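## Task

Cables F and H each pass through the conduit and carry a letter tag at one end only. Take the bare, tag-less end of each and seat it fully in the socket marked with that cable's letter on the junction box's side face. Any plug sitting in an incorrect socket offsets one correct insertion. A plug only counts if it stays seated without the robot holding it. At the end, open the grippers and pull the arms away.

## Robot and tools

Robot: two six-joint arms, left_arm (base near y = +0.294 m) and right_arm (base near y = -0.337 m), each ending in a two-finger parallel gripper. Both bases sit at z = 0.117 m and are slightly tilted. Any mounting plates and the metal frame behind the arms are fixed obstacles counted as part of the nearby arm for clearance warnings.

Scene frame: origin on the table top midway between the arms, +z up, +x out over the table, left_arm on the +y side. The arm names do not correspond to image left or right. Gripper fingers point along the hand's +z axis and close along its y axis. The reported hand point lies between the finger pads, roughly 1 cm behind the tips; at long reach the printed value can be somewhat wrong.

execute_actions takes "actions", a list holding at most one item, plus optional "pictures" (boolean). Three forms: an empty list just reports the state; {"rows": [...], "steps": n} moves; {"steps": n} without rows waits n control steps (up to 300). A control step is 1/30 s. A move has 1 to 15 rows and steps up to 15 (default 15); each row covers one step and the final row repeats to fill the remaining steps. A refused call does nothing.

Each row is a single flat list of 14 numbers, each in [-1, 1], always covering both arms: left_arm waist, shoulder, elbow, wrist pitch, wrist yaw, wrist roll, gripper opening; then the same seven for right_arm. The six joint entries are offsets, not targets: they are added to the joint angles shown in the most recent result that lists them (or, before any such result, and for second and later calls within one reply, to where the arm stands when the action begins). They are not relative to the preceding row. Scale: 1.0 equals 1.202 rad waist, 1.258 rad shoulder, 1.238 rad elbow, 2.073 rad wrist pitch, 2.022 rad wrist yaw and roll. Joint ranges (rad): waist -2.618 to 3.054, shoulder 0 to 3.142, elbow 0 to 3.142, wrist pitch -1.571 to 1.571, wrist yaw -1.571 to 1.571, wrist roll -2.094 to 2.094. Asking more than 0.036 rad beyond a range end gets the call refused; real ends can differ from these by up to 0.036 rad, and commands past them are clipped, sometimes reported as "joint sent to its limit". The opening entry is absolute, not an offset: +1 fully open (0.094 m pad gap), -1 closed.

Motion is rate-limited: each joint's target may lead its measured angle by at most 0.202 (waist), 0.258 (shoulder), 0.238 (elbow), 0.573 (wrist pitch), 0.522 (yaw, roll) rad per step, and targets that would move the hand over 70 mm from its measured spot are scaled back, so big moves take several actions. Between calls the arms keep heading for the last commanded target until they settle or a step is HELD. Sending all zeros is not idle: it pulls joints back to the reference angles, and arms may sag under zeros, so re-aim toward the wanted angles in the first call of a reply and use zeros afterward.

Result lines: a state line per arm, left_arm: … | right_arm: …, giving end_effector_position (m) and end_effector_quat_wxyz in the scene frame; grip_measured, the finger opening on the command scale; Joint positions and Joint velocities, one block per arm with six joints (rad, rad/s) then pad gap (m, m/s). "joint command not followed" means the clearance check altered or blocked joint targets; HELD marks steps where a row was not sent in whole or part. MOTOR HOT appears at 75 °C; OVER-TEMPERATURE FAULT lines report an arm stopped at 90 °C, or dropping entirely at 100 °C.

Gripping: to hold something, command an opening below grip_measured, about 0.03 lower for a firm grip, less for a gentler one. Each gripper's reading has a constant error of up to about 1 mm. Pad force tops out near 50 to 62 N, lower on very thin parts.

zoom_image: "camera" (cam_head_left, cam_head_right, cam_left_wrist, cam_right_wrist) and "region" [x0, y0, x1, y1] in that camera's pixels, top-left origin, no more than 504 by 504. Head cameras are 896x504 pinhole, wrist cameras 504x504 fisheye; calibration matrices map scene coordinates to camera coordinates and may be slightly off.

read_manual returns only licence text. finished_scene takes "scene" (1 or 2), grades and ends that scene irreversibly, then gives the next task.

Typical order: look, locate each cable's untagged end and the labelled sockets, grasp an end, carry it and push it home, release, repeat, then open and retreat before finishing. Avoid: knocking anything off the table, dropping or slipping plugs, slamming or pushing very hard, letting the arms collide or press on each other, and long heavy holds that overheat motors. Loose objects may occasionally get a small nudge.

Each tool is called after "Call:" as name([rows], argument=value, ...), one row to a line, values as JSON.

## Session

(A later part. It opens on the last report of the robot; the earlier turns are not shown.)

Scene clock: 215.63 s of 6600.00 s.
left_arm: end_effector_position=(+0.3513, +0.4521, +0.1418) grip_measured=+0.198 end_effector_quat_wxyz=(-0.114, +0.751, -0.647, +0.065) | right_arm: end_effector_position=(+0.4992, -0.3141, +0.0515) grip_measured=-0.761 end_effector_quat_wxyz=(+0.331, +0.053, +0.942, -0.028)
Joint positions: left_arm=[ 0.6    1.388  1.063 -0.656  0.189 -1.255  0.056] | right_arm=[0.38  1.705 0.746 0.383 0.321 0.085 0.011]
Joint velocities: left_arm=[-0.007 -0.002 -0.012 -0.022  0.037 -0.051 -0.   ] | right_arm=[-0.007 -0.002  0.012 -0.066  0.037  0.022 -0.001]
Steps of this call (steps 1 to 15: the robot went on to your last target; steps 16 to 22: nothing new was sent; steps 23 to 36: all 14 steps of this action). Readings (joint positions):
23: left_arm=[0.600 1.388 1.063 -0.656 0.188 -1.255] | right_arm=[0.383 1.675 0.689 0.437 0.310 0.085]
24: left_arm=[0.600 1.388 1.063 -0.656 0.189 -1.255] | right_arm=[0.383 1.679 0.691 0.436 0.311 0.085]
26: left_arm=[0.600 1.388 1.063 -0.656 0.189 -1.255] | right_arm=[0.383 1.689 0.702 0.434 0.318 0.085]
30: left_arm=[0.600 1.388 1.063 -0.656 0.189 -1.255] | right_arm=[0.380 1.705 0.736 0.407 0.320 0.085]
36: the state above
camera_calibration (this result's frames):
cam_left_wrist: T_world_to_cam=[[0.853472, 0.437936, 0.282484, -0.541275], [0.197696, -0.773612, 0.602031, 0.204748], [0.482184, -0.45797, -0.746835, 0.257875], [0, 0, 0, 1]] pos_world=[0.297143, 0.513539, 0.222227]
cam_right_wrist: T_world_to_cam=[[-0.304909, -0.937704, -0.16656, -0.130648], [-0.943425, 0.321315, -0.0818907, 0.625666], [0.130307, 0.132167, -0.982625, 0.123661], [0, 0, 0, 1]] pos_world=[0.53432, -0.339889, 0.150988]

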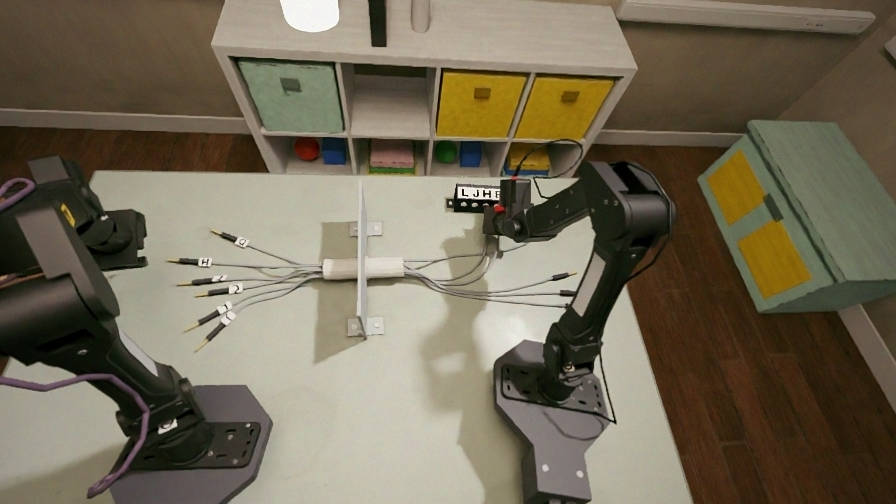

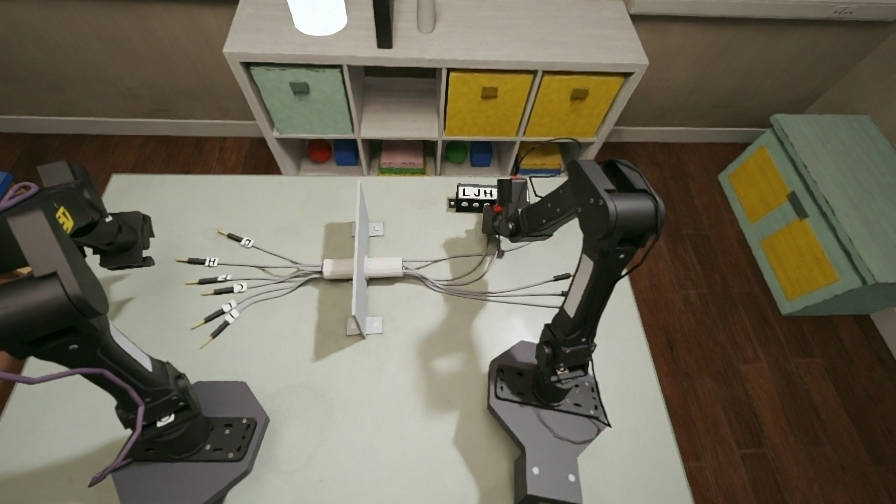

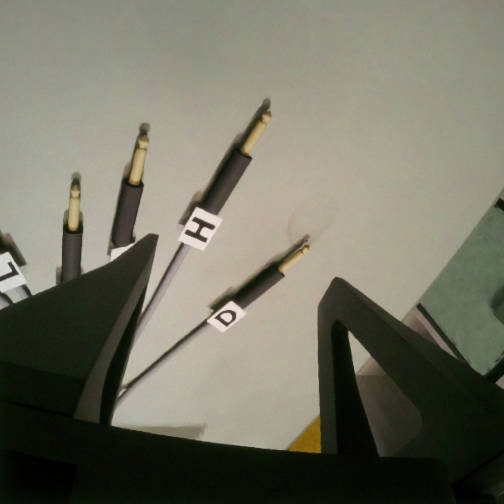

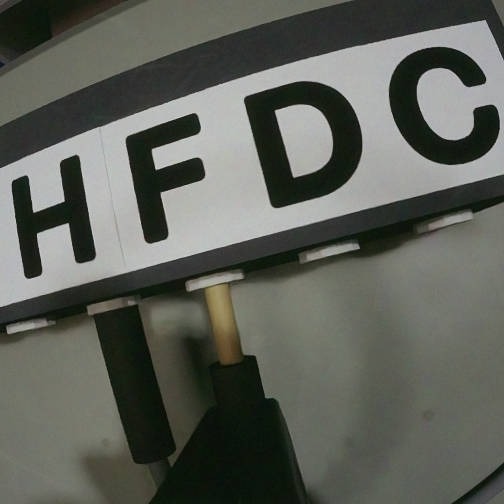

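Call:
execute_actions([
  {"rows":[[0,0,0,0,0,0,0.2,-0.004,0,0.03,0.01,0,0,-0.9],[0,0,0,0,0,0,0.2,-0.006,0.01,0.04,0.01,0,0,-0.9],[0,0,0,0,0,0,0.2,-0.008,0.02,0.05,0.01,0,0,-0.9],[0,0,0,0,0,0,0.2,-0.01,0.027,0.06,0.008,0,0,-0.9],[0,0,0,0,0,0,0.2,-0.012,0.033,0.07,0.006,0,0,-0.9],[0,0,0,0,0,0,0.2,-0.014,0.038,0.08,0.004,0,0,-0.9],[0,0,0,0,0,0,0.2,-0.016,0.042,0.09,0.002,0,0,-0.9],[0,0,0,0,0,0,0.2,-0.018,0.046,0.1,0,0,0,-0.9]],"steps":14},
])

Scene clock: 217.10 s of 6600.00 s.
left_arm: end_effector_position=(+0.3514, +0.4520, +0.1418) grip_measured=+0.198 end_effector_quat_wxyz=(-0.114, +0.751, -0.647, +0.066) | right_arm: end_effector_position=(+0.5003, -0.3152, +0.0504) grip_measured=-0.761 end_effector_quat_wxyz=(+0.306, +0.048, +0.950, -0.036)
Joint positions: left_arm=[ 0.6    1.388  1.063 -0.656  0.19  -1.255  0.056] | right_arm=[0.38  1.708 0.801 0.275 0.329 0.085 0.011]
Joint velocities: left_arm=[-0.002  0.007 -0.002 -0.037 -0.051 -0.022  0.   ] | right_arm=[-0.002 -0.007  0.032 -0.051 -0.051  0.022 -0.001]
Steps of this call (steps 1 to 15: the robot went on to your last target; steps 16 to 30: nothing new was sent; steps 31 to 44: all 14 steps of this action). Readings (joint positions):
31: left_arm=[0.600 1.388 1.063 -0.656 0.189 -1.255] | right_arm=[0.380 1.705 0.747 0.381 0.321 0.085]
32: left_arm=[0.600 1.388 1.063 -0.656 0.189 -1.255] | right_arm=[0.380 1.705 0.747 0.381 0.322 0.085]
34: left_arm=[0.600 1.388 1.063 -0.656 0.190 -1.255] | right_arm=[0.380 1.705 0.752 0.372 0.322 0.085]
38: left_arm=[0.600 1.388 1.063 -0.656 0.190 -1.255] | right_arm=[0.380 1.708 0.781 0.318 0.327 0.085]
44: the state above
camera_calibration (this result's frames):
cam_left_wrist: T_world_to_cam=[[0.853461, 0.437961, 0.282479, -0.541281], [0.197165, -0.773077, 0.602892, 0.204408], [0.482421, -0.458849, -0.746141, 0.257968], [0, 0, 0, 1]] pos_world=[0.297211, 0.513451, 0.222146]
cam_right_wrist: T_world_to_cam=[[-0.308022, -0.941592, -0.136113, -0.132676], [-0.948323, 0.315332, -0.0353354, 0.625127], [0.0761923, 0.118195, -0.990063, 0.145612], [0, 0, 0, 1]] pos_world=[0.540861, -0.33926, 0.148195]

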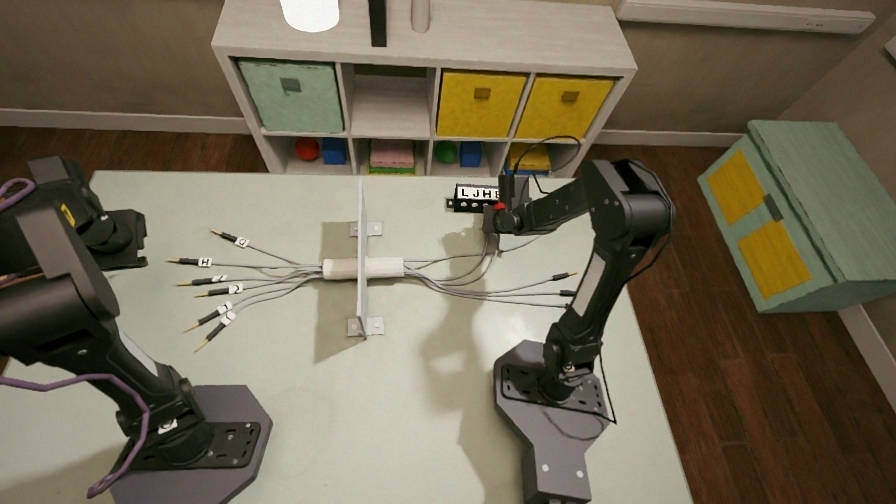

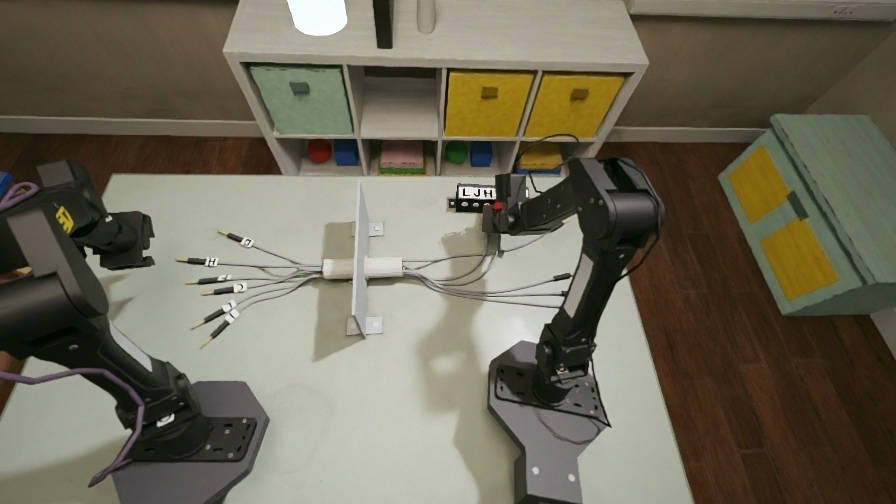

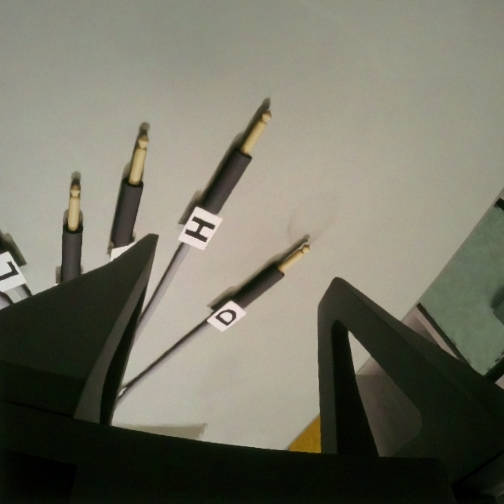

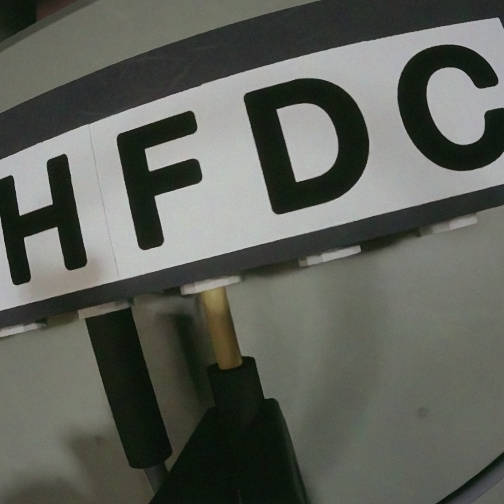

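Call:
execute_actions([
  {"rows":[[0,0,0,0,0,0,0.2,0,-0.01,-0.03,0.03,0,0,-0.9],[0,0,0,0,0,0,0.2,0,-0.01,-0.04,0.05,0,0,-0.9],[0,0,0,0,0,0,0.2,0,-0.01,-0.04,0.07,0,0,-0.9]],"steps":13},
])

Scene clock: 218.37 s of 6600.00 s.
left_arm: end_effector_position=(+0.3514, +0.4518, +0.1418) grip_measured=+0.198 end_effector_quat_wxyz=(-0.114, +0.751, -0.647, +0.066) | right_arm: end_effector_position=(+0.4995, -0.3145, +0.0519) grip_measured=-0.761 end_effector_quat_wxyz=(+0.324, +0.050, +0.944, -0.032)
Joint positions: left_arm=[ 0.6    1.388  1.063 -0.656  0.191 -1.255  0.056] | right_arm=[0.38  1.703 0.762 0.349 0.324 0.08  0.011]
Joint velocities: left_arm=[ 0.002 -0.012 -0.002 -0.022 -0.051  0.037  0.   ] | right_arm=[-0.017  0.007 -0.002  0.051  0.037 -0.037 -0.   ]
Steps of this call (steps 1 to 15: the robot went on to your last target; steps 16 to 25: nothing new was sent; steps 26 to 38: all 13 steps of this action). Readings (joint positions):
26: left_arm=[0.600 1.388 1.063 -0.656 0.190 -1.255] | right_arm=[0.380 1.705 0.797 0.272 0.329 0.085]
27: left_arm=[0.600 1.388 1.063 -0.656 0.190 -1.255] | right_arm=[0.380 1.703 0.789 0.288 0.326 0.085]
29: left_arm=[0.600 1.388 1.063 -0.656 0.191 -1.255] | right_arm=[0.380 1.703 0.773 0.324 0.325 0.083]
33: left_arm=[0.600 1.388 1.063 -0.656 0.191 -1.255] | right_arm=[0.380 1.703 0.763 0.345 0.324 0.080]
38: the state above
camera_calibration (this result's frames):
cam_left_wrist: T_world_to_cam=[[0.85345, 0.437986, 0.282475, -0.541287], [0.196634, -0.772541, 0.603752, 0.204067], [0.482658, -0.459728, -0.745447, 0.258061], [0, 0, 0, 1]] pos_world=[0.29728, 0.513364, 0.222065]
cam_right_wrist: T_world_to_cam=[[-0.302666, -0.94056, -0.15408, -0.133492], [-0.946257, 0.315874, -0.0694358, 0.625119], [0.113978, 0.124783, -0.985616, 0.130069], [0, 0, 0, 1]] pos_world=[0.536295, -0.339247, 0.151035]

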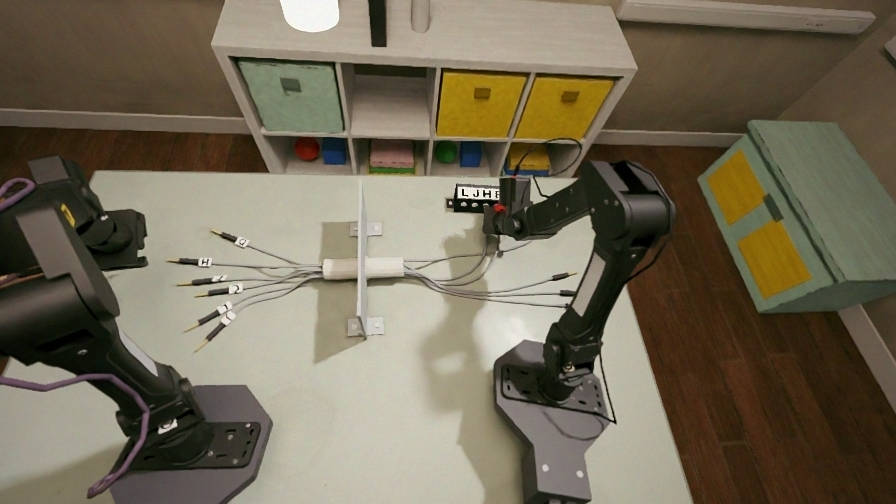

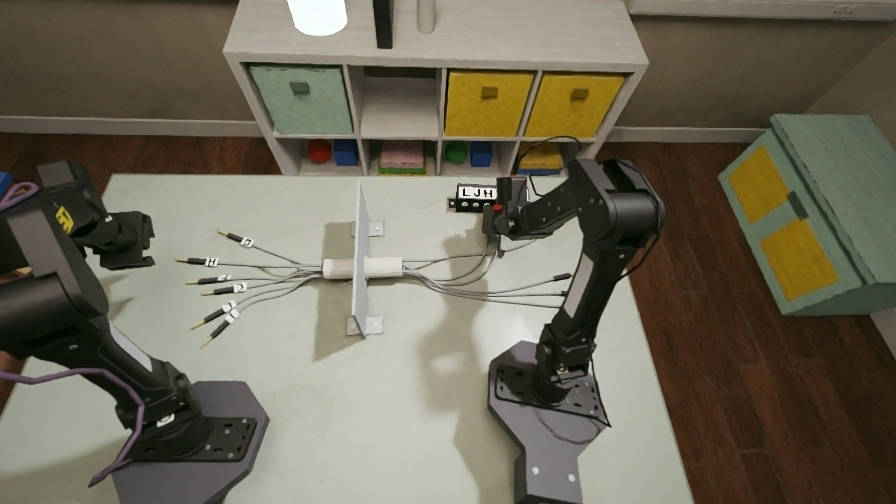

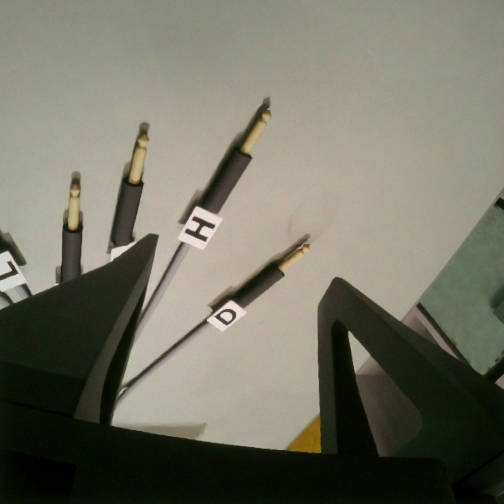

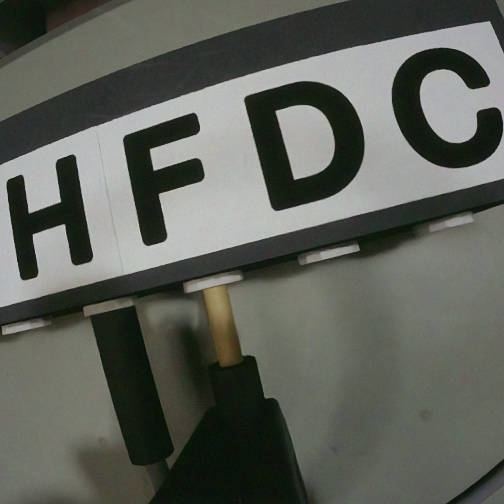

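Call:
execute_actions([
  {"rows":[[0,0,0,0,0,0,0.2,0,-0.02,-0.04,0.03,0,0,-0.9],[0,0,0,0,0,0,0.2,0,-0.03,-0.07,0.045,0,0,-0.9],[0,0,0,0,0,0,0.2,0,-0.037,-0.085,0.045,0,0,-0.9]],"steps":14},
])

Scene clock: 219.53 s of 6600.00 s.
left_arm: end_effector_position=(+0.3515, +0.4517, +0.1418) grip_measured=+0.198 end_effector_quat_wxyz=(-0.114, +0.751, -0.647, +0.067) | right_arm: end_effector_position=(+0.4758, -0.3155, +0.0411) grip_measured=-0.761 end_effector_quat_wxyz=(+0.318, +0.047, +0.947, -0.031)
Joint positions: left_arm=[ 0.6    1.388  1.063 -0.656  0.192 -1.255  0.056] | right_arm=[0.38  1.69  0.667 0.417 0.321 0.08  0.011]
Joint velocities: left_arm=[-0.012 -0.007  0.002 -0.066  0.022  0.051 -0.001] | right_arm=[ 0.002 -0.012 -0.007  0.051 -0.007 -0.037  0.001]
Steps of this call (steps 1 to 15: the robot went on to your last target; steps 16 to 21: nothing new was sent; steps 22 to 35: all 14 steps of this action). Readings (joint positions):
22: left_arm=[0.600 1.388 1.063 -0.656 0.191 -1.255] | right_arm=[0.380 1.703 0.757 0.354 0.324 0.080]
23: left_arm=[0.600 1.388 1.063 -0.656 0.192 -1.255] | right_arm=[0.380 1.703 0.746 0.373 0.323 0.080]
25: left_arm=[0.600 1.388 1.063 -0.656 0.192 -1.255] | right_arm=[0.380 1.695 0.706 0.402 0.320 0.080]
29: left_arm=[0.600 1.388 1.063 -0.656 0.192 -1.255] | right_arm=[0.380 1.690 0.667 0.405 0.321 0.080]
35: the state above
camera_calibration (this result's frames):
cam_left_wrist: T_world_to_cam=[[0.853442, 0.438003, 0.282472, -0.541291], [0.19628, -0.772183, 0.604325, 0.20384], [0.482815, -0.460313, -0.744984, 0.258123], [0, 0, 0, 1]] pos_world=[0.297326, 0.513306, 0.222011]
cam_right_wrist: T_world_to_cam=[[-0.299883, -0.942066, -0.150274, -0.145223], [-0.948714, 0.311028, -0.0565981, 0.601341], [0.100059, 0.125595, -0.987023, 0.129219], [0, 0, 0, 1]] pos_world=[0.514022, -0.340072, 0.139754]

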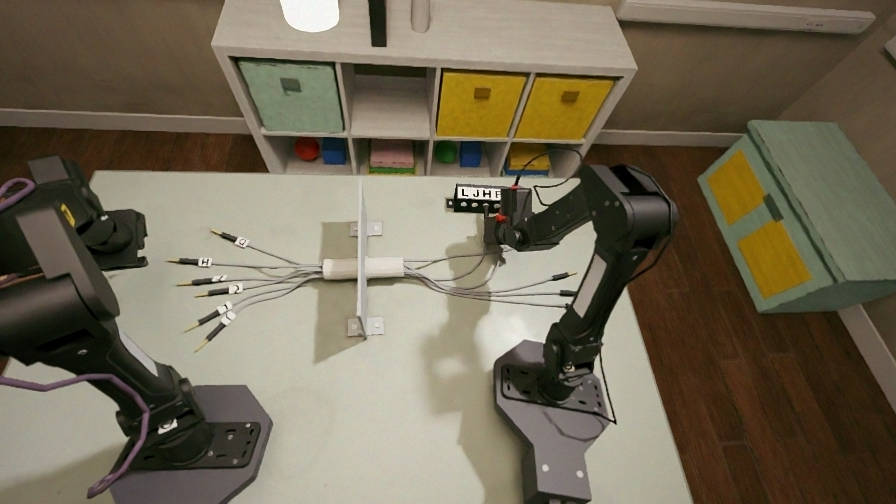

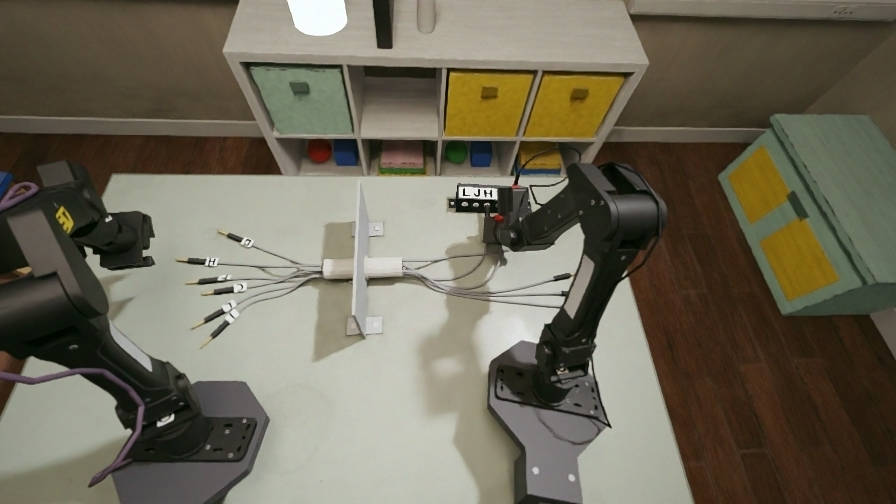

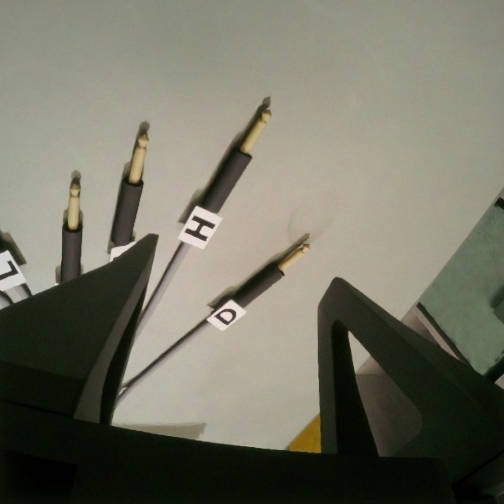

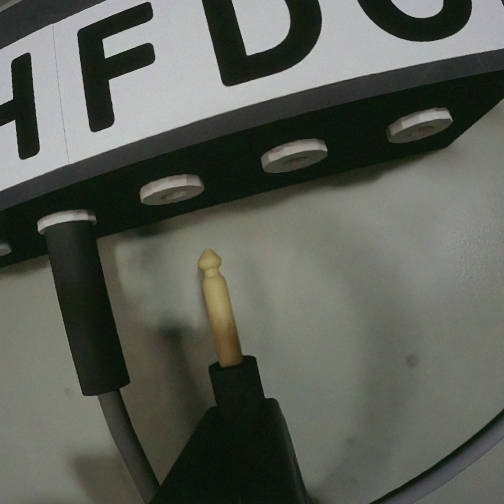

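Call:
execute_actions([
  {"rows":[[0,0,0,0,0,0,0.2,0,0,-0.05,0.04,0,0,-0.9],[0,0,0,0,0,0,0.2,0,0.01,-0.077,0.07,0,0,-0.9],[0,0,0,0,0,0,0.2,0,0.02,-0.077,0.09,0,0,-0.9],[0,0,0,0,0,0,0.2,0,0.03,-0.077,0.11,0,0,-0.9],[0,0,0,0,0,0,0.2,0,0.04,-0.077,0.11,0,0,-0.9],[0,0,0,0,0,0,0.2,0,0.05,-0.077,0.11,0,0,-0.9],[0,0,0,0,0,0,0.2,0,0.06,-0.077,0.11,0,0,-0.9],[0,0,0,0,0,0,0.2,0,0.07,-0.077,0.11,0,0,-0.9],[0,0,0,0,0,0,0.2,0,0.08,-0.077,0.11,0,0,-0.9],[0,0,0,0,0,0,0.2,0,0.092,-0.077,0.11,0,0,-0.9]],"steps":15},
])

Call:
execute_actions([
  {"rows":[[0,0,0,0,0,0,0.2,0,0.012,0,0,0,0,-0.72]],"steps":14},
])

Scene clock: 221.93 s of 6600.00 s.
left_arm: end_effector_position=(+0.3516, +0.4515, +0.1418) grip_measured=+0.198 end_effector_quat_wxyz=(-0.114, +0.751, -0.647, +0.067) | right_arm: end_effector_position=(+0.4675, -0.3139, +0.0228) grip_measured=-0.761 end_effector_quat_wxyz=(+0.343, +0.054, +0.937, -0.029)
Joint positions: left_arm=[ 0.6    1.388  1.063 -0.656  0.193 -1.255  0.056] | right_arm=[0.38  1.78  0.587 0.643 0.324 0.08  0.011]
Joint velocities: left_arm=[-0.002 -0.002 -0.012 -0.037  0.037 -0.037  0.   ] | right_arm=[-0.012  0.037 -0.007  0.066  0.081 -0.022  0.001]
Steps of this call (steps 1 to 15: the robot went on to your last target; steps 16 to 57: nothing new was sent; steps 58 to 72: all 15 steps of this action). Readings (joint positions):
58: left_arm=[0.600 1.388 1.063 -0.656 0.192 -1.255] | right_arm=[0.380 1.690 0.661 0.433 0.321 0.080]
59: left_arm=[0.600 1.388 1.063 -0.656 0.192 -1.255] | right_arm=[0.380 1.690 0.645 0.460 0.321 0.080]
61: left_arm=[0.600 1.388 1.063 -0.656 0.193 -1.255] | right_arm=[0.380 1.694 0.608 0.513 0.321 0.080]
65: left_arm=[0.600 1.388 1.063 -0.656 0.193 -1.255] | right_arm=[0.380 1.745 0.587 0.576 0.321 0.080]
72: the state above
camera_calibration (this result's frames):
cam_left_wrist: T_world_to_cam=[[0.853431, 0.438028, 0.282467, -0.541297], [0.195748, -0.771645, 0.605184, 0.203499], [0.483051, -0.46119, -0.744288, 0.258215], [0, 0, 0, 1]] pos_world=[0.297394, 0.513218, 0.221931]
cam_right_wrist: T_world_to_cam=[[-0.302271, -0.937545, -0.172165, -0.14593], [-0.940494, 0.322747, -0.106325, 0.592915], [0.155251, 0.129781, -0.979313, 0.0870317], [0, 0, 0, 1]] pos_world=[0.500011, -0.339472, 0.123149]

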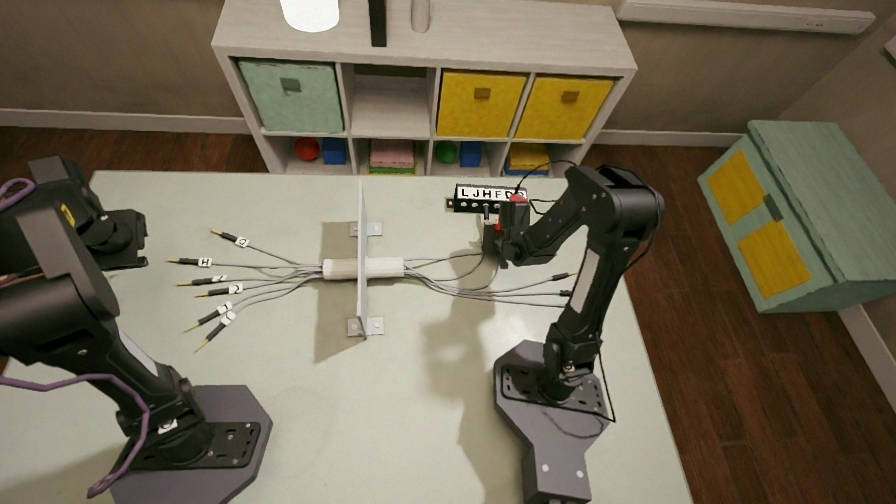

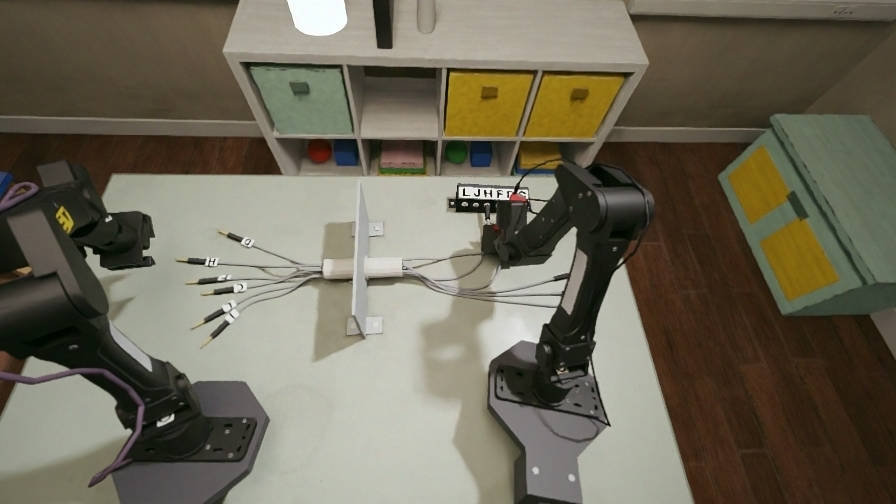

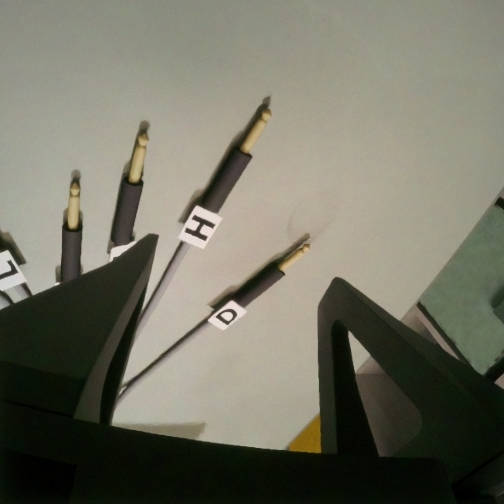

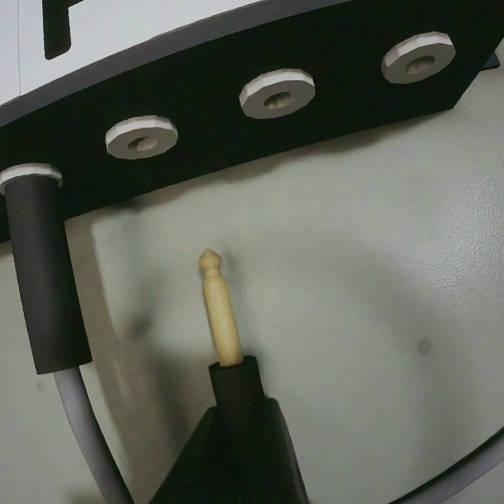

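Scene clock: 222.40 s of 6600.00 s.
left_arm: end_effector_position=(+0.3517, +0.4514, +0.1418) grip_measured=+0.198 end_effector_quat_wxyz=(-0.114, +0.751, -0.647, +0.068) | right_arm: end_effector_position=(+0.4676, -0.3139, +0.0229) grip_measured=-0.723 end_effector_quat_wxyz=(+0.343, +0.054, +0.937, -0.029)
Joint positions: left_arm=[ 0.6    1.388  1.063 -0.656  0.194 -1.255  0.056] | right_arm=[0.38  1.78  0.587 0.643 0.324 0.08  0.013]
Joint velocities: left_arm=[ 0.007  0.002 -0.007  0.037 -0.007  0.007  0.001] | right_arm=[ 0.012  0.012  0.002 -0.081 -0.095 -0.022 -0.   ]
Steps of this call (steps 1 to 14: all 14 steps of this action). Readings (joint positions):
1: left_arm=[0.600 1.388 1.063 -0.656 0.193 -1.255] | right_arm=[0.380 1.780 0.587 0.644 0.324 0.080]
2: left_arm=[0.600 1.388 1.063 -0.656 0.194 -1.255] | right_arm=[0.380 1.780 0.587 0.644 0.324 0.080]
4: left_arm=[0.600 1.388 1.063 -0.656 0.194 -1.255] | right_arm=[0.380 1.780 0.587 0.643 0.324 0.080]
8: left_arm=[0.600 1.388 1.063 -0.656 0.194 -1.255] | right_arm=[0.380 1.780 0.587 0.643 0.324 0.080]
14: the state above
camera_calibration (this result's frames):
cam_left_wrist: T_world_to_cam=[[0.853423, 0.438044, 0.282464, -0.541301], [0.195394, -0.771286, 0.605756, 0.203271], [0.483208, -0.461774, -0.743824, 0.258276], [0, 0, 0, 1]] pos_world=[0.29744, 0.51316, 0.221877]
cam_right_wrist: T_world_to_cam=[[-0.302271, -0.937485, -0.172494, -0.145841], [-0.940371, 0.322887, -0.106988, 0.593061], [0.155995, 0.129869, -0.979183, 0.0868013], [0, 0, 0, 1]] pos_world=[0.500073, -0.339488, 0.123288]

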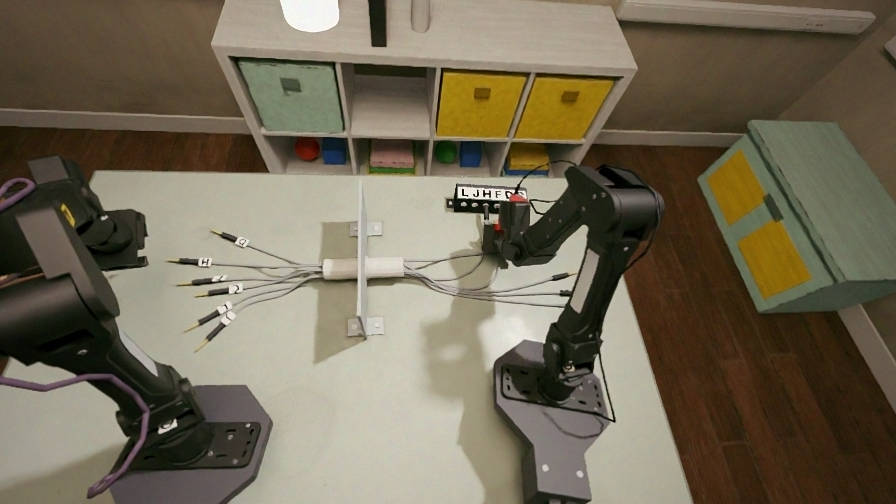

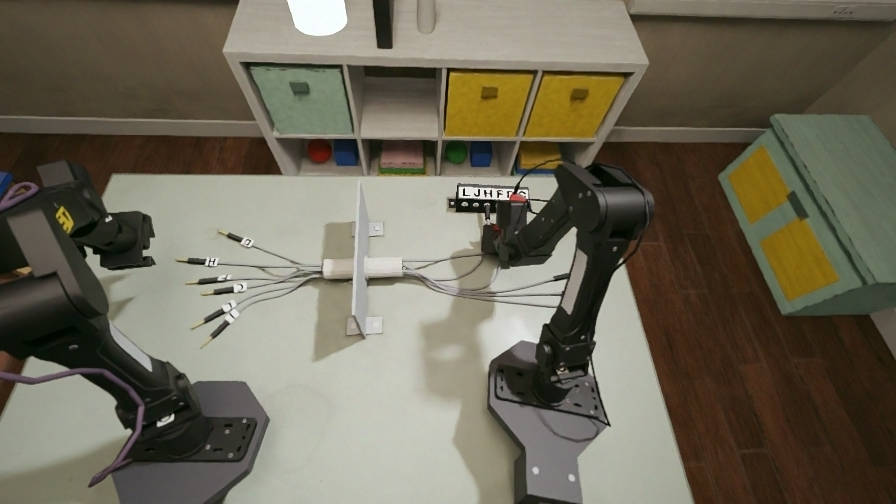

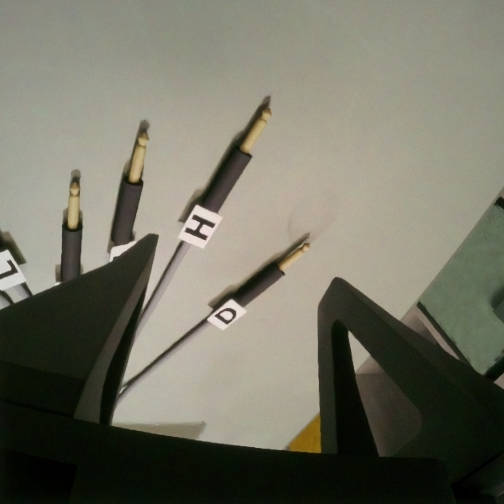

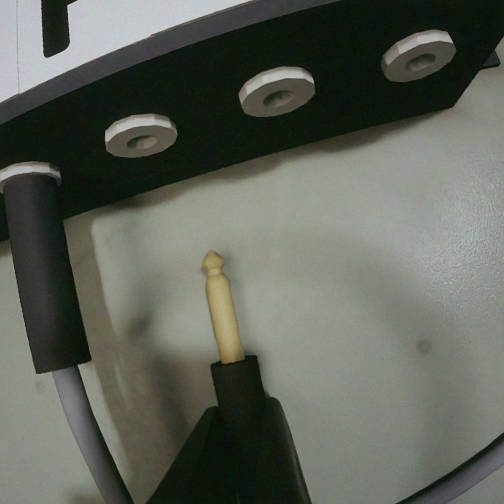

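Call:
execute_actions([
  {"rows":[[0,0,0,0,0,0,0.2,0,0.04,0,0,0,0,-0.72],[0,0,0,0,0,0,0.2,0,0.04,0,0,0,0,-0.72],[0,0,0,0,0,0,0.2,0,0.04,0,0,0,0,-0.72],[0,0,0,0,0,0,0.2,0,0.04,0,0,0,0,-0.72],[0,0,0,0,0,0,0.2,0,0.04,0,0,0,0,-0.72],[0,0,0,0,0,0,0.2,0,0.04,0,0,0,0,-0.72],[0,0,0,0,0,0,0.2,0,0.04,0,0,0,0,-0.9]],"steps":15},
])

Scene clock: 223.90 s of 6600.00 s.
left_arm: end_effector_position=(+0.3517, +0.4512, +0.1418) grip_measured=+0.198 end_effector_quat_wxyz=(-0.113, +0.751, -0.647, +0.068) | right_arm: end_effector_position=(+0.4683, -0.3133, +0.0197) grip_measured=-0.761 end_effector_quat_wxyz=(+0.346, +0.055, +0.936, -0.029)
Joint positions: left_arm=[ 0.6    1.388  1.063 -0.656  0.195 -1.255  0.056] | right_arm=[0.38  1.8   0.587 0.669 0.325 0.08  0.011]
Joint velocities: left_arm=[ 0.022 -0.002 -0.002  0.022 -0.037 -0.022 -0.001] | right_arm=[ 0.007 -0.002 -0.002 -0.11   0.022 -0.022 -0.   ]
Steps of this call (steps 1 to 15: the robot went on to your last target; steps 16 to 30: nothing new was sent; steps 31 to 45: all 15 steps of this action). Readings (joint positions):
31: left_arm=[0.600 1.388 1.063 -0.656 0.194 -1.255] | right_arm=[0.380 1.784 0.587 0.645 0.324 0.080]
32: left_arm=[0.600 1.388 1.063 -0.656 0.194 -1.255] | right_arm=[0.380 1.791 0.587 0.648 0.324 0.080]
34: left_arm=[0.600 1.388 1.063 -0.656 0.195 -1.255] | right_arm=[0.380 1.797 0.587 0.663 0.325 0.080]
38: left_arm=[0.600 1.388 1.063 -0.656 0.195 -1.255] | right_arm=[0.380 1.800 0.587 0.669 0.325 0.080]
45: the state above
camera_calibration (this result's frames):
cam_left_wrist: T_world_to_cam=[[0.853412, 0.43807, 0.282459, -0.541307], [0.194861, -0.770746, 0.606613, 0.20293], [0.483443, -0.462651, -0.743127, 0.258368], [0, 0, 0, 1]] pos_world=[0.297509, 0.513072, 0.221797]
cam_right_wrist: T_world_to_cam=[[-0.302724, -0.936983, -0.174415, -0.145261], [-0.939272, 0.324337, -0.112136, 0.593222], [0.161639, 0.129877, -0.978266, 0.0808767], [0, 0, 0, 1]] pos_world=[0.50015, -0.339015, 0.120305]

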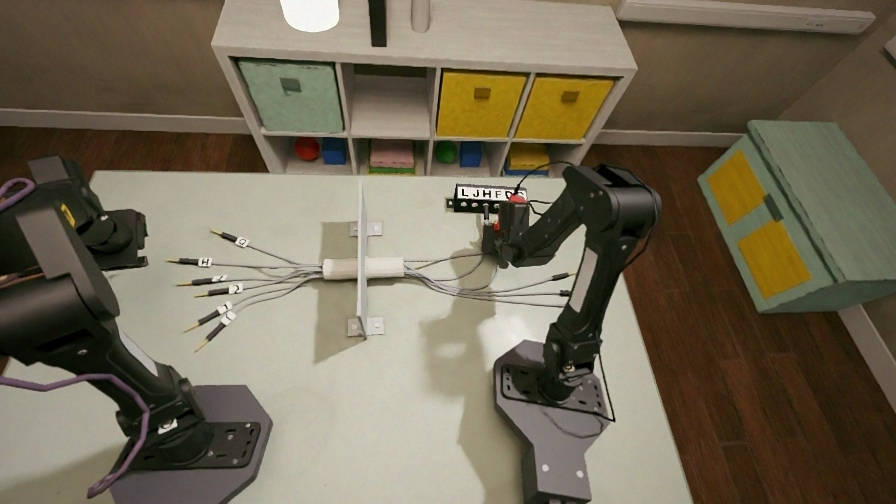

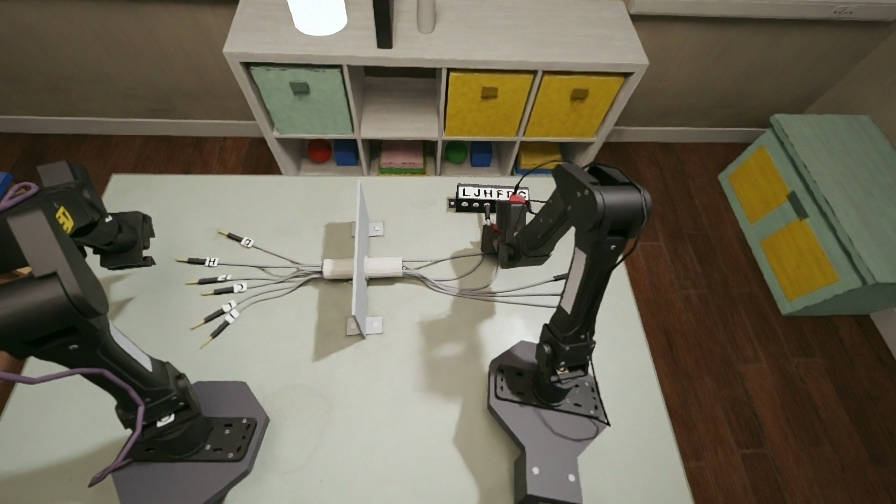

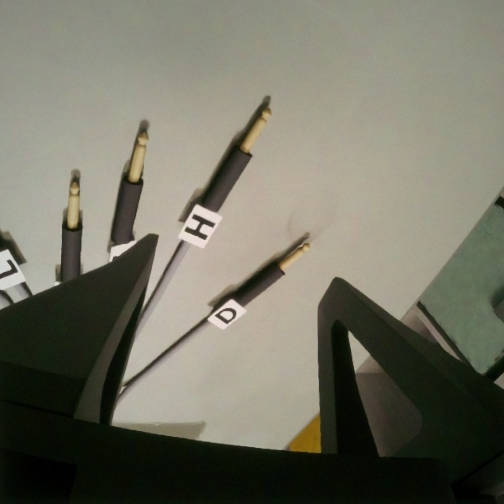

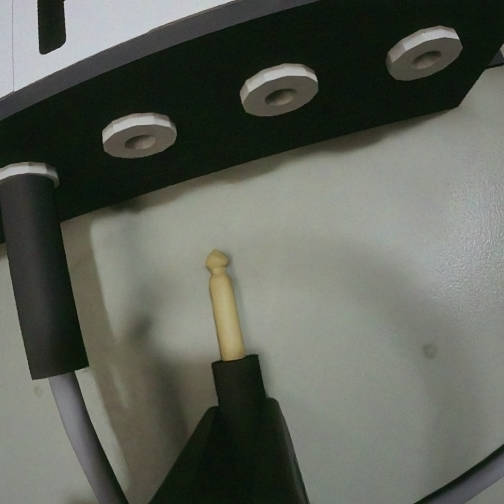

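Call:
execute_actions([
  {"rows":[[0,0,0,0,0,0,0.2,0,-0.03,0,-0.02,0,0,-0.9],[0,0,0,0,0,0,0.2,0,-0.05,0,-0.035,0,0,-0.9],[0,0,0,0,0,0,0.2,0,-0.07,0,-0.05,0,0,-0.9],[0,0,0,0,0,0,0.2,0,-0.09,0.01,-0.065,0,0,-0.9],[0,0,0,0,0,0,0.2,0,-0.111,0.025,-0.08,0,0,-0.9],[0,0,0,0,0,0,0.2,0,-0.111,0.04,-0.09,0,0,-0.9],[0,0,0,0,0,0,0.2,0,-0.111,0.055,-0.1,0,0,-0.9],[0,0,0,0,0,0,0.2,0,-0.111,0.07,-0.104,0,0,-0.9],[0,0,0,0,0,0,0.2,0,-0.111,0.085,-0.104,0,0,-0.9],[0,0,0,0,0,0,0.2,0,-0.111,0.095,-0.104,0,0,-0.9]],"steps":15},
])

Call:
execute_actions([
  {"steps":8},
])

Scene clock: 226.17 s of 6600.00 s.
left_arm: end_effector_position=(+0.3518, +0.4511, +0.1418) grip_measured=+0.198 end_effector_quat_wxyz=(-0.113, +0.751, -0.647, +0.069) | right_arm: end_effector_position=(+0.4886, -0.3161, +0.0514) grip_measured=-0.761 end_effector_quat_wxyz=(+0.345, +0.055, +0.937, -0.029)
Joint positions: left_arm=[ 0.6    1.388  1.063 -0.656  0.196 -1.255  0.056] | right_arm=[0.38  1.688 0.673 0.47  0.325 0.08  0.011]
Joint velocities: left_arm=[-0.027 -0.012 -0.017 -0.081 -0.007 -0.051 -0.   ] | right_arm=[ 0.002 -0.017  0.027 -0.051  0.007  0.022  0.   ]
Steps of this call (steps 1 to 15: the robot went on to your last target; steps 16 to 53: nothing new was sent; steps 54 to 68: all 15 steps of this action). Readings (joint positions):
54: left_arm=[0.600 1.388 1.063 -0.656 0.195 -1.255] | right_arm=[0.380 1.798 0.587 0.669 0.325 0.080]
55: left_arm=[0.600 1.388 1.063 -0.656 0.195 -1.255] | right_arm=[0.380 1.792 0.587 0.659 0.325 0.080]
57: left_arm=[0.600 1.388 1.063 -0.656 0.195 -1.255] | right_arm=[0.380 1.766 0.587 0.618 0.325 0.080]
61: left_arm=[0.600 1.388 1.063 -0.656 0.196 -1.255] | right_arm=[0.380 1.696 0.610 0.529 0.325 0.080]
68: the state above
camera_calibration (this result's frames):
cam_left_wrist: T_world_to_cam=[[0.853404, 0.438086, 0.282456, -0.541311], [0.194507, -0.770386, 0.607184, 0.202703], [0.483599, -0.463234, -0.742661, 0.258428], [0, 0, 0, 1]] pos_world=[0.297555, 0.513013, 0.221743]
cam_right_wrist: T_world_to_cam=[[-0.302994, -0.937004, -0.173833, -0.136077], [-0.939491, 0.324286, -0.110436, 0.616746], [0.159851, 0.129853, -0.978563, 0.109794], [0, 0, 0, 1]] pos_world=[0.520646, -0.341764, 0.151897]

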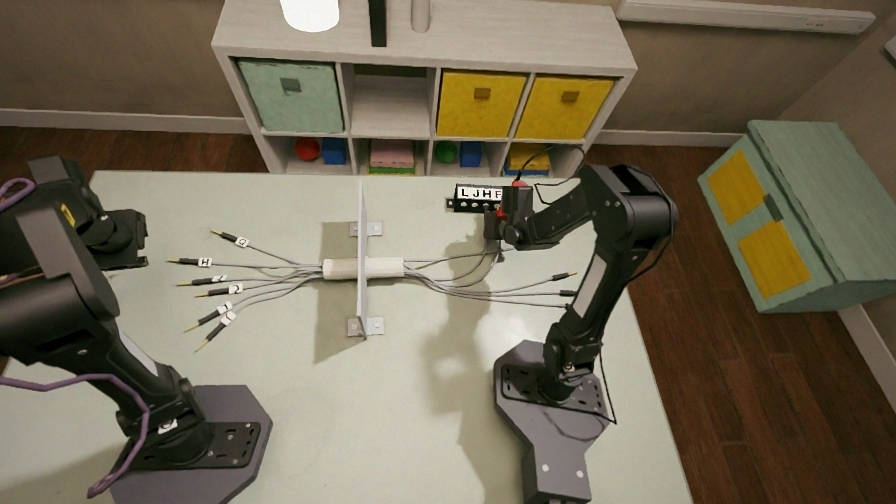

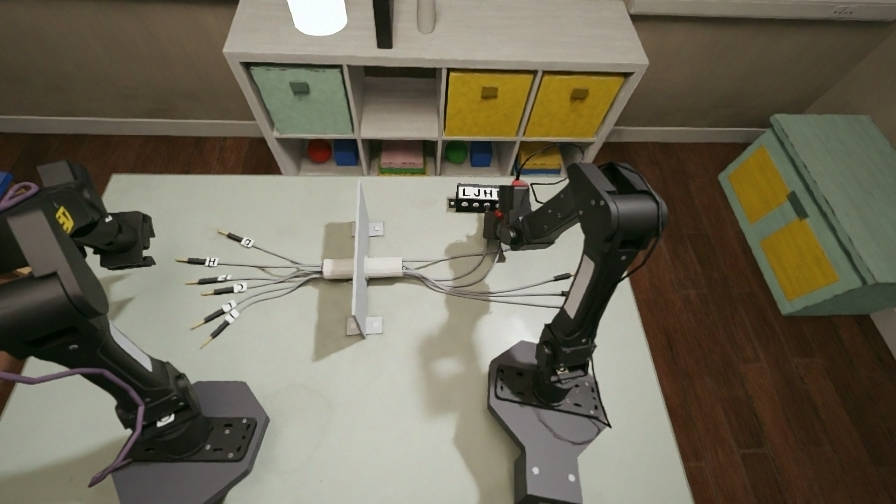

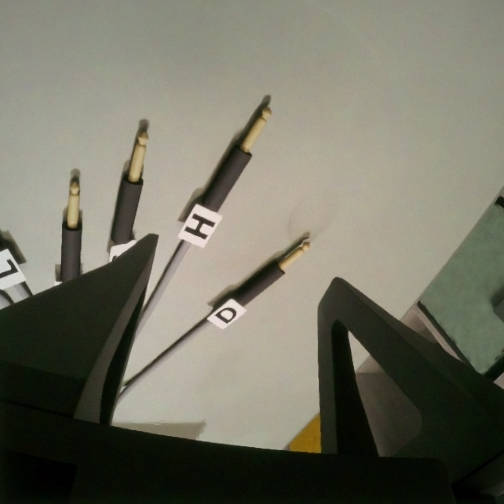

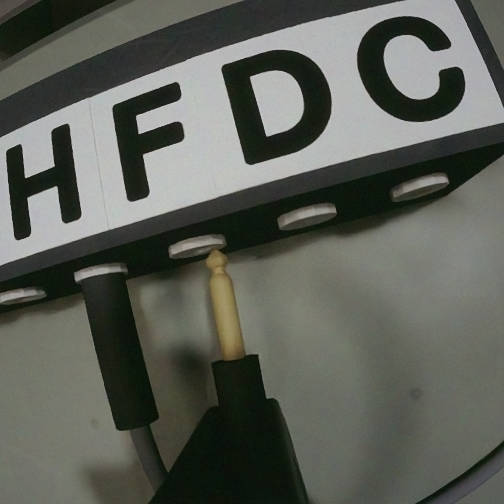

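Scene clock: 226.43 s of 6600.00 s.
left_arm: end_effector_position=(+0.3518, +0.4511, +0.1418) grip_measured=+0.198 end_effector_quat_wxyz=(-0.113, +0.751, -0.647, +0.069) | right_arm: end_effector_position=(+0.4874, -0.3161, +0.0503) grip_measured=-0.761 end_effector_quat_wxyz=(+0.342, +0.054, +0.938, -0.029)
Joint positions: left_arm=[ 0.6    1.388  1.063 -0.656  0.196 -1.255  0.056] | right_arm=[0.38  1.688 0.674 0.462 0.325 0.08  0.011]
Joint velocities: left_arm=[-0.007  0.007 -0.012 -0.037 -0.066 -0.037  0.001] | right_arm=[-0.007  0.002  0.002 -0.095 -0.007  0.066  0.   ]
Steps of this call (steps 1 to 8: the robot went on to your last target). Readings (joint positions):
1: left_arm=[0.600 1.388 1.063 -0.656 0.196 -1.255] | right_arm=[0.380 1.688 0.674 0.468 0.325 0.080]
2: left_arm=[0.600 1.388 1.063 -0.656 0.196 -1.255] | right_arm=[0.380 1.688 0.674 0.466 0.325 0.080]
4: left_arm=[0.600 1.388 1.063 -0.656 0.196 -1.255] | right_arm=[0.380 1.688 0.674 0.464 0.325 0.080]
8: the state above
camera_calibration (this result's frames):
cam_left_wrist: T_world_to_cam=[[0.853404, 0.438086, 0.282456, -0.541311], [0.194507, -0.770386, 0.607184, 0.202703], [0.483599, -0.463234, -0.742661, 0.258428], [0, 0, 0, 1]] pos_world=[0.297555, 0.513013, 0.221743]
cam_right_wrist: T_world_to_cam=[[-0.302996, -0.937579, -0.170703, -0.136931], [-0.940666, 0.322956, -0.104149, 0.615376], [0.152777, 0.129018, -0.979803, 0.11222], [0, 0, 0, 1]] pos_world=[0.520229, -0.341601, 0.15067]

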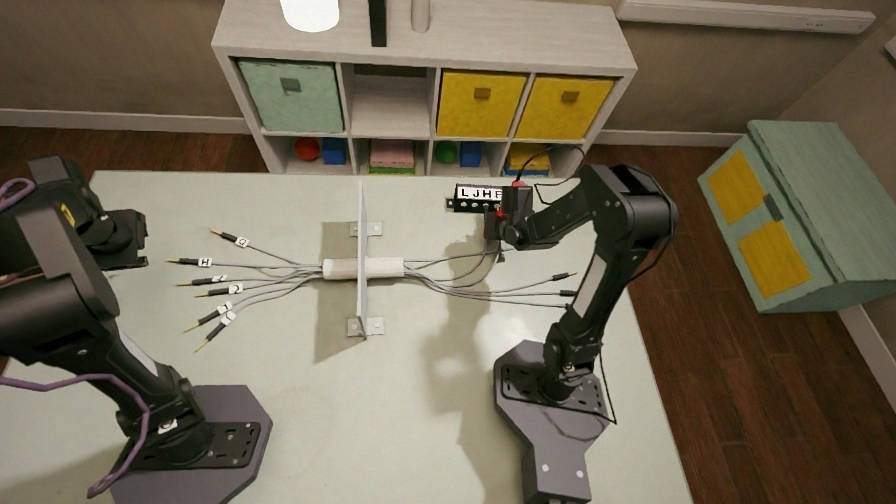

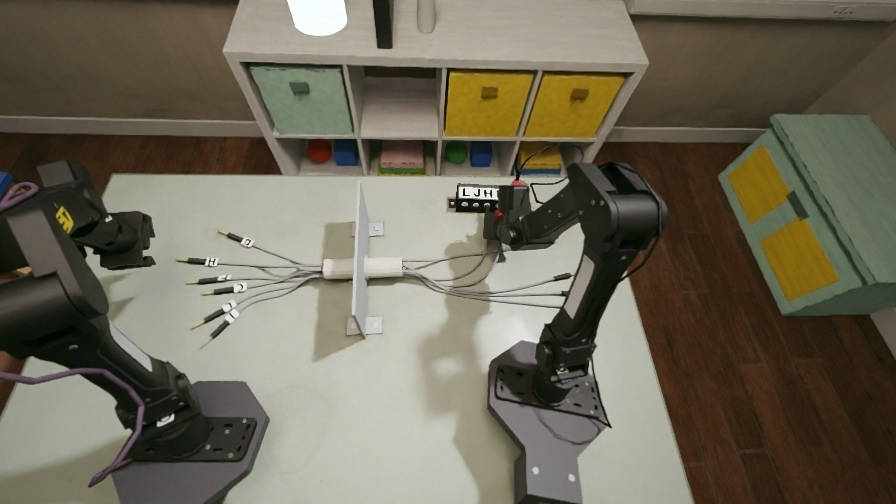

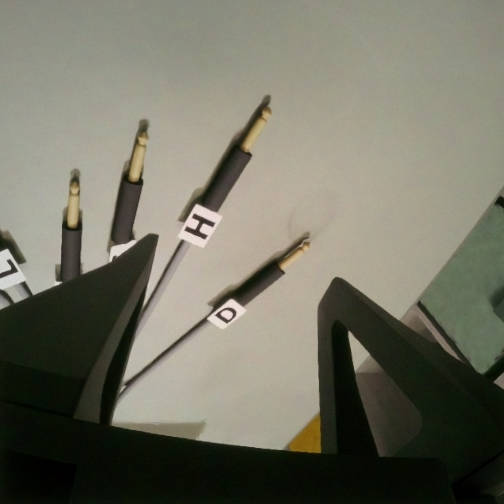

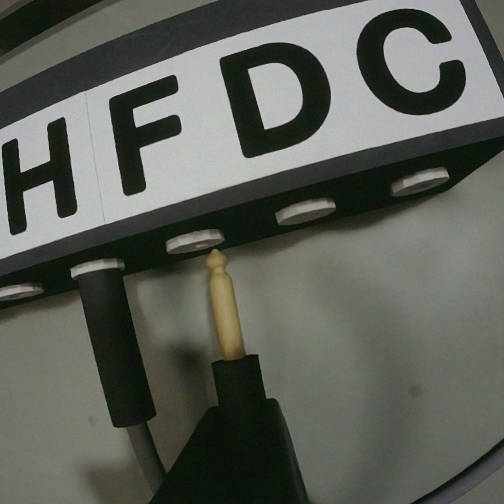

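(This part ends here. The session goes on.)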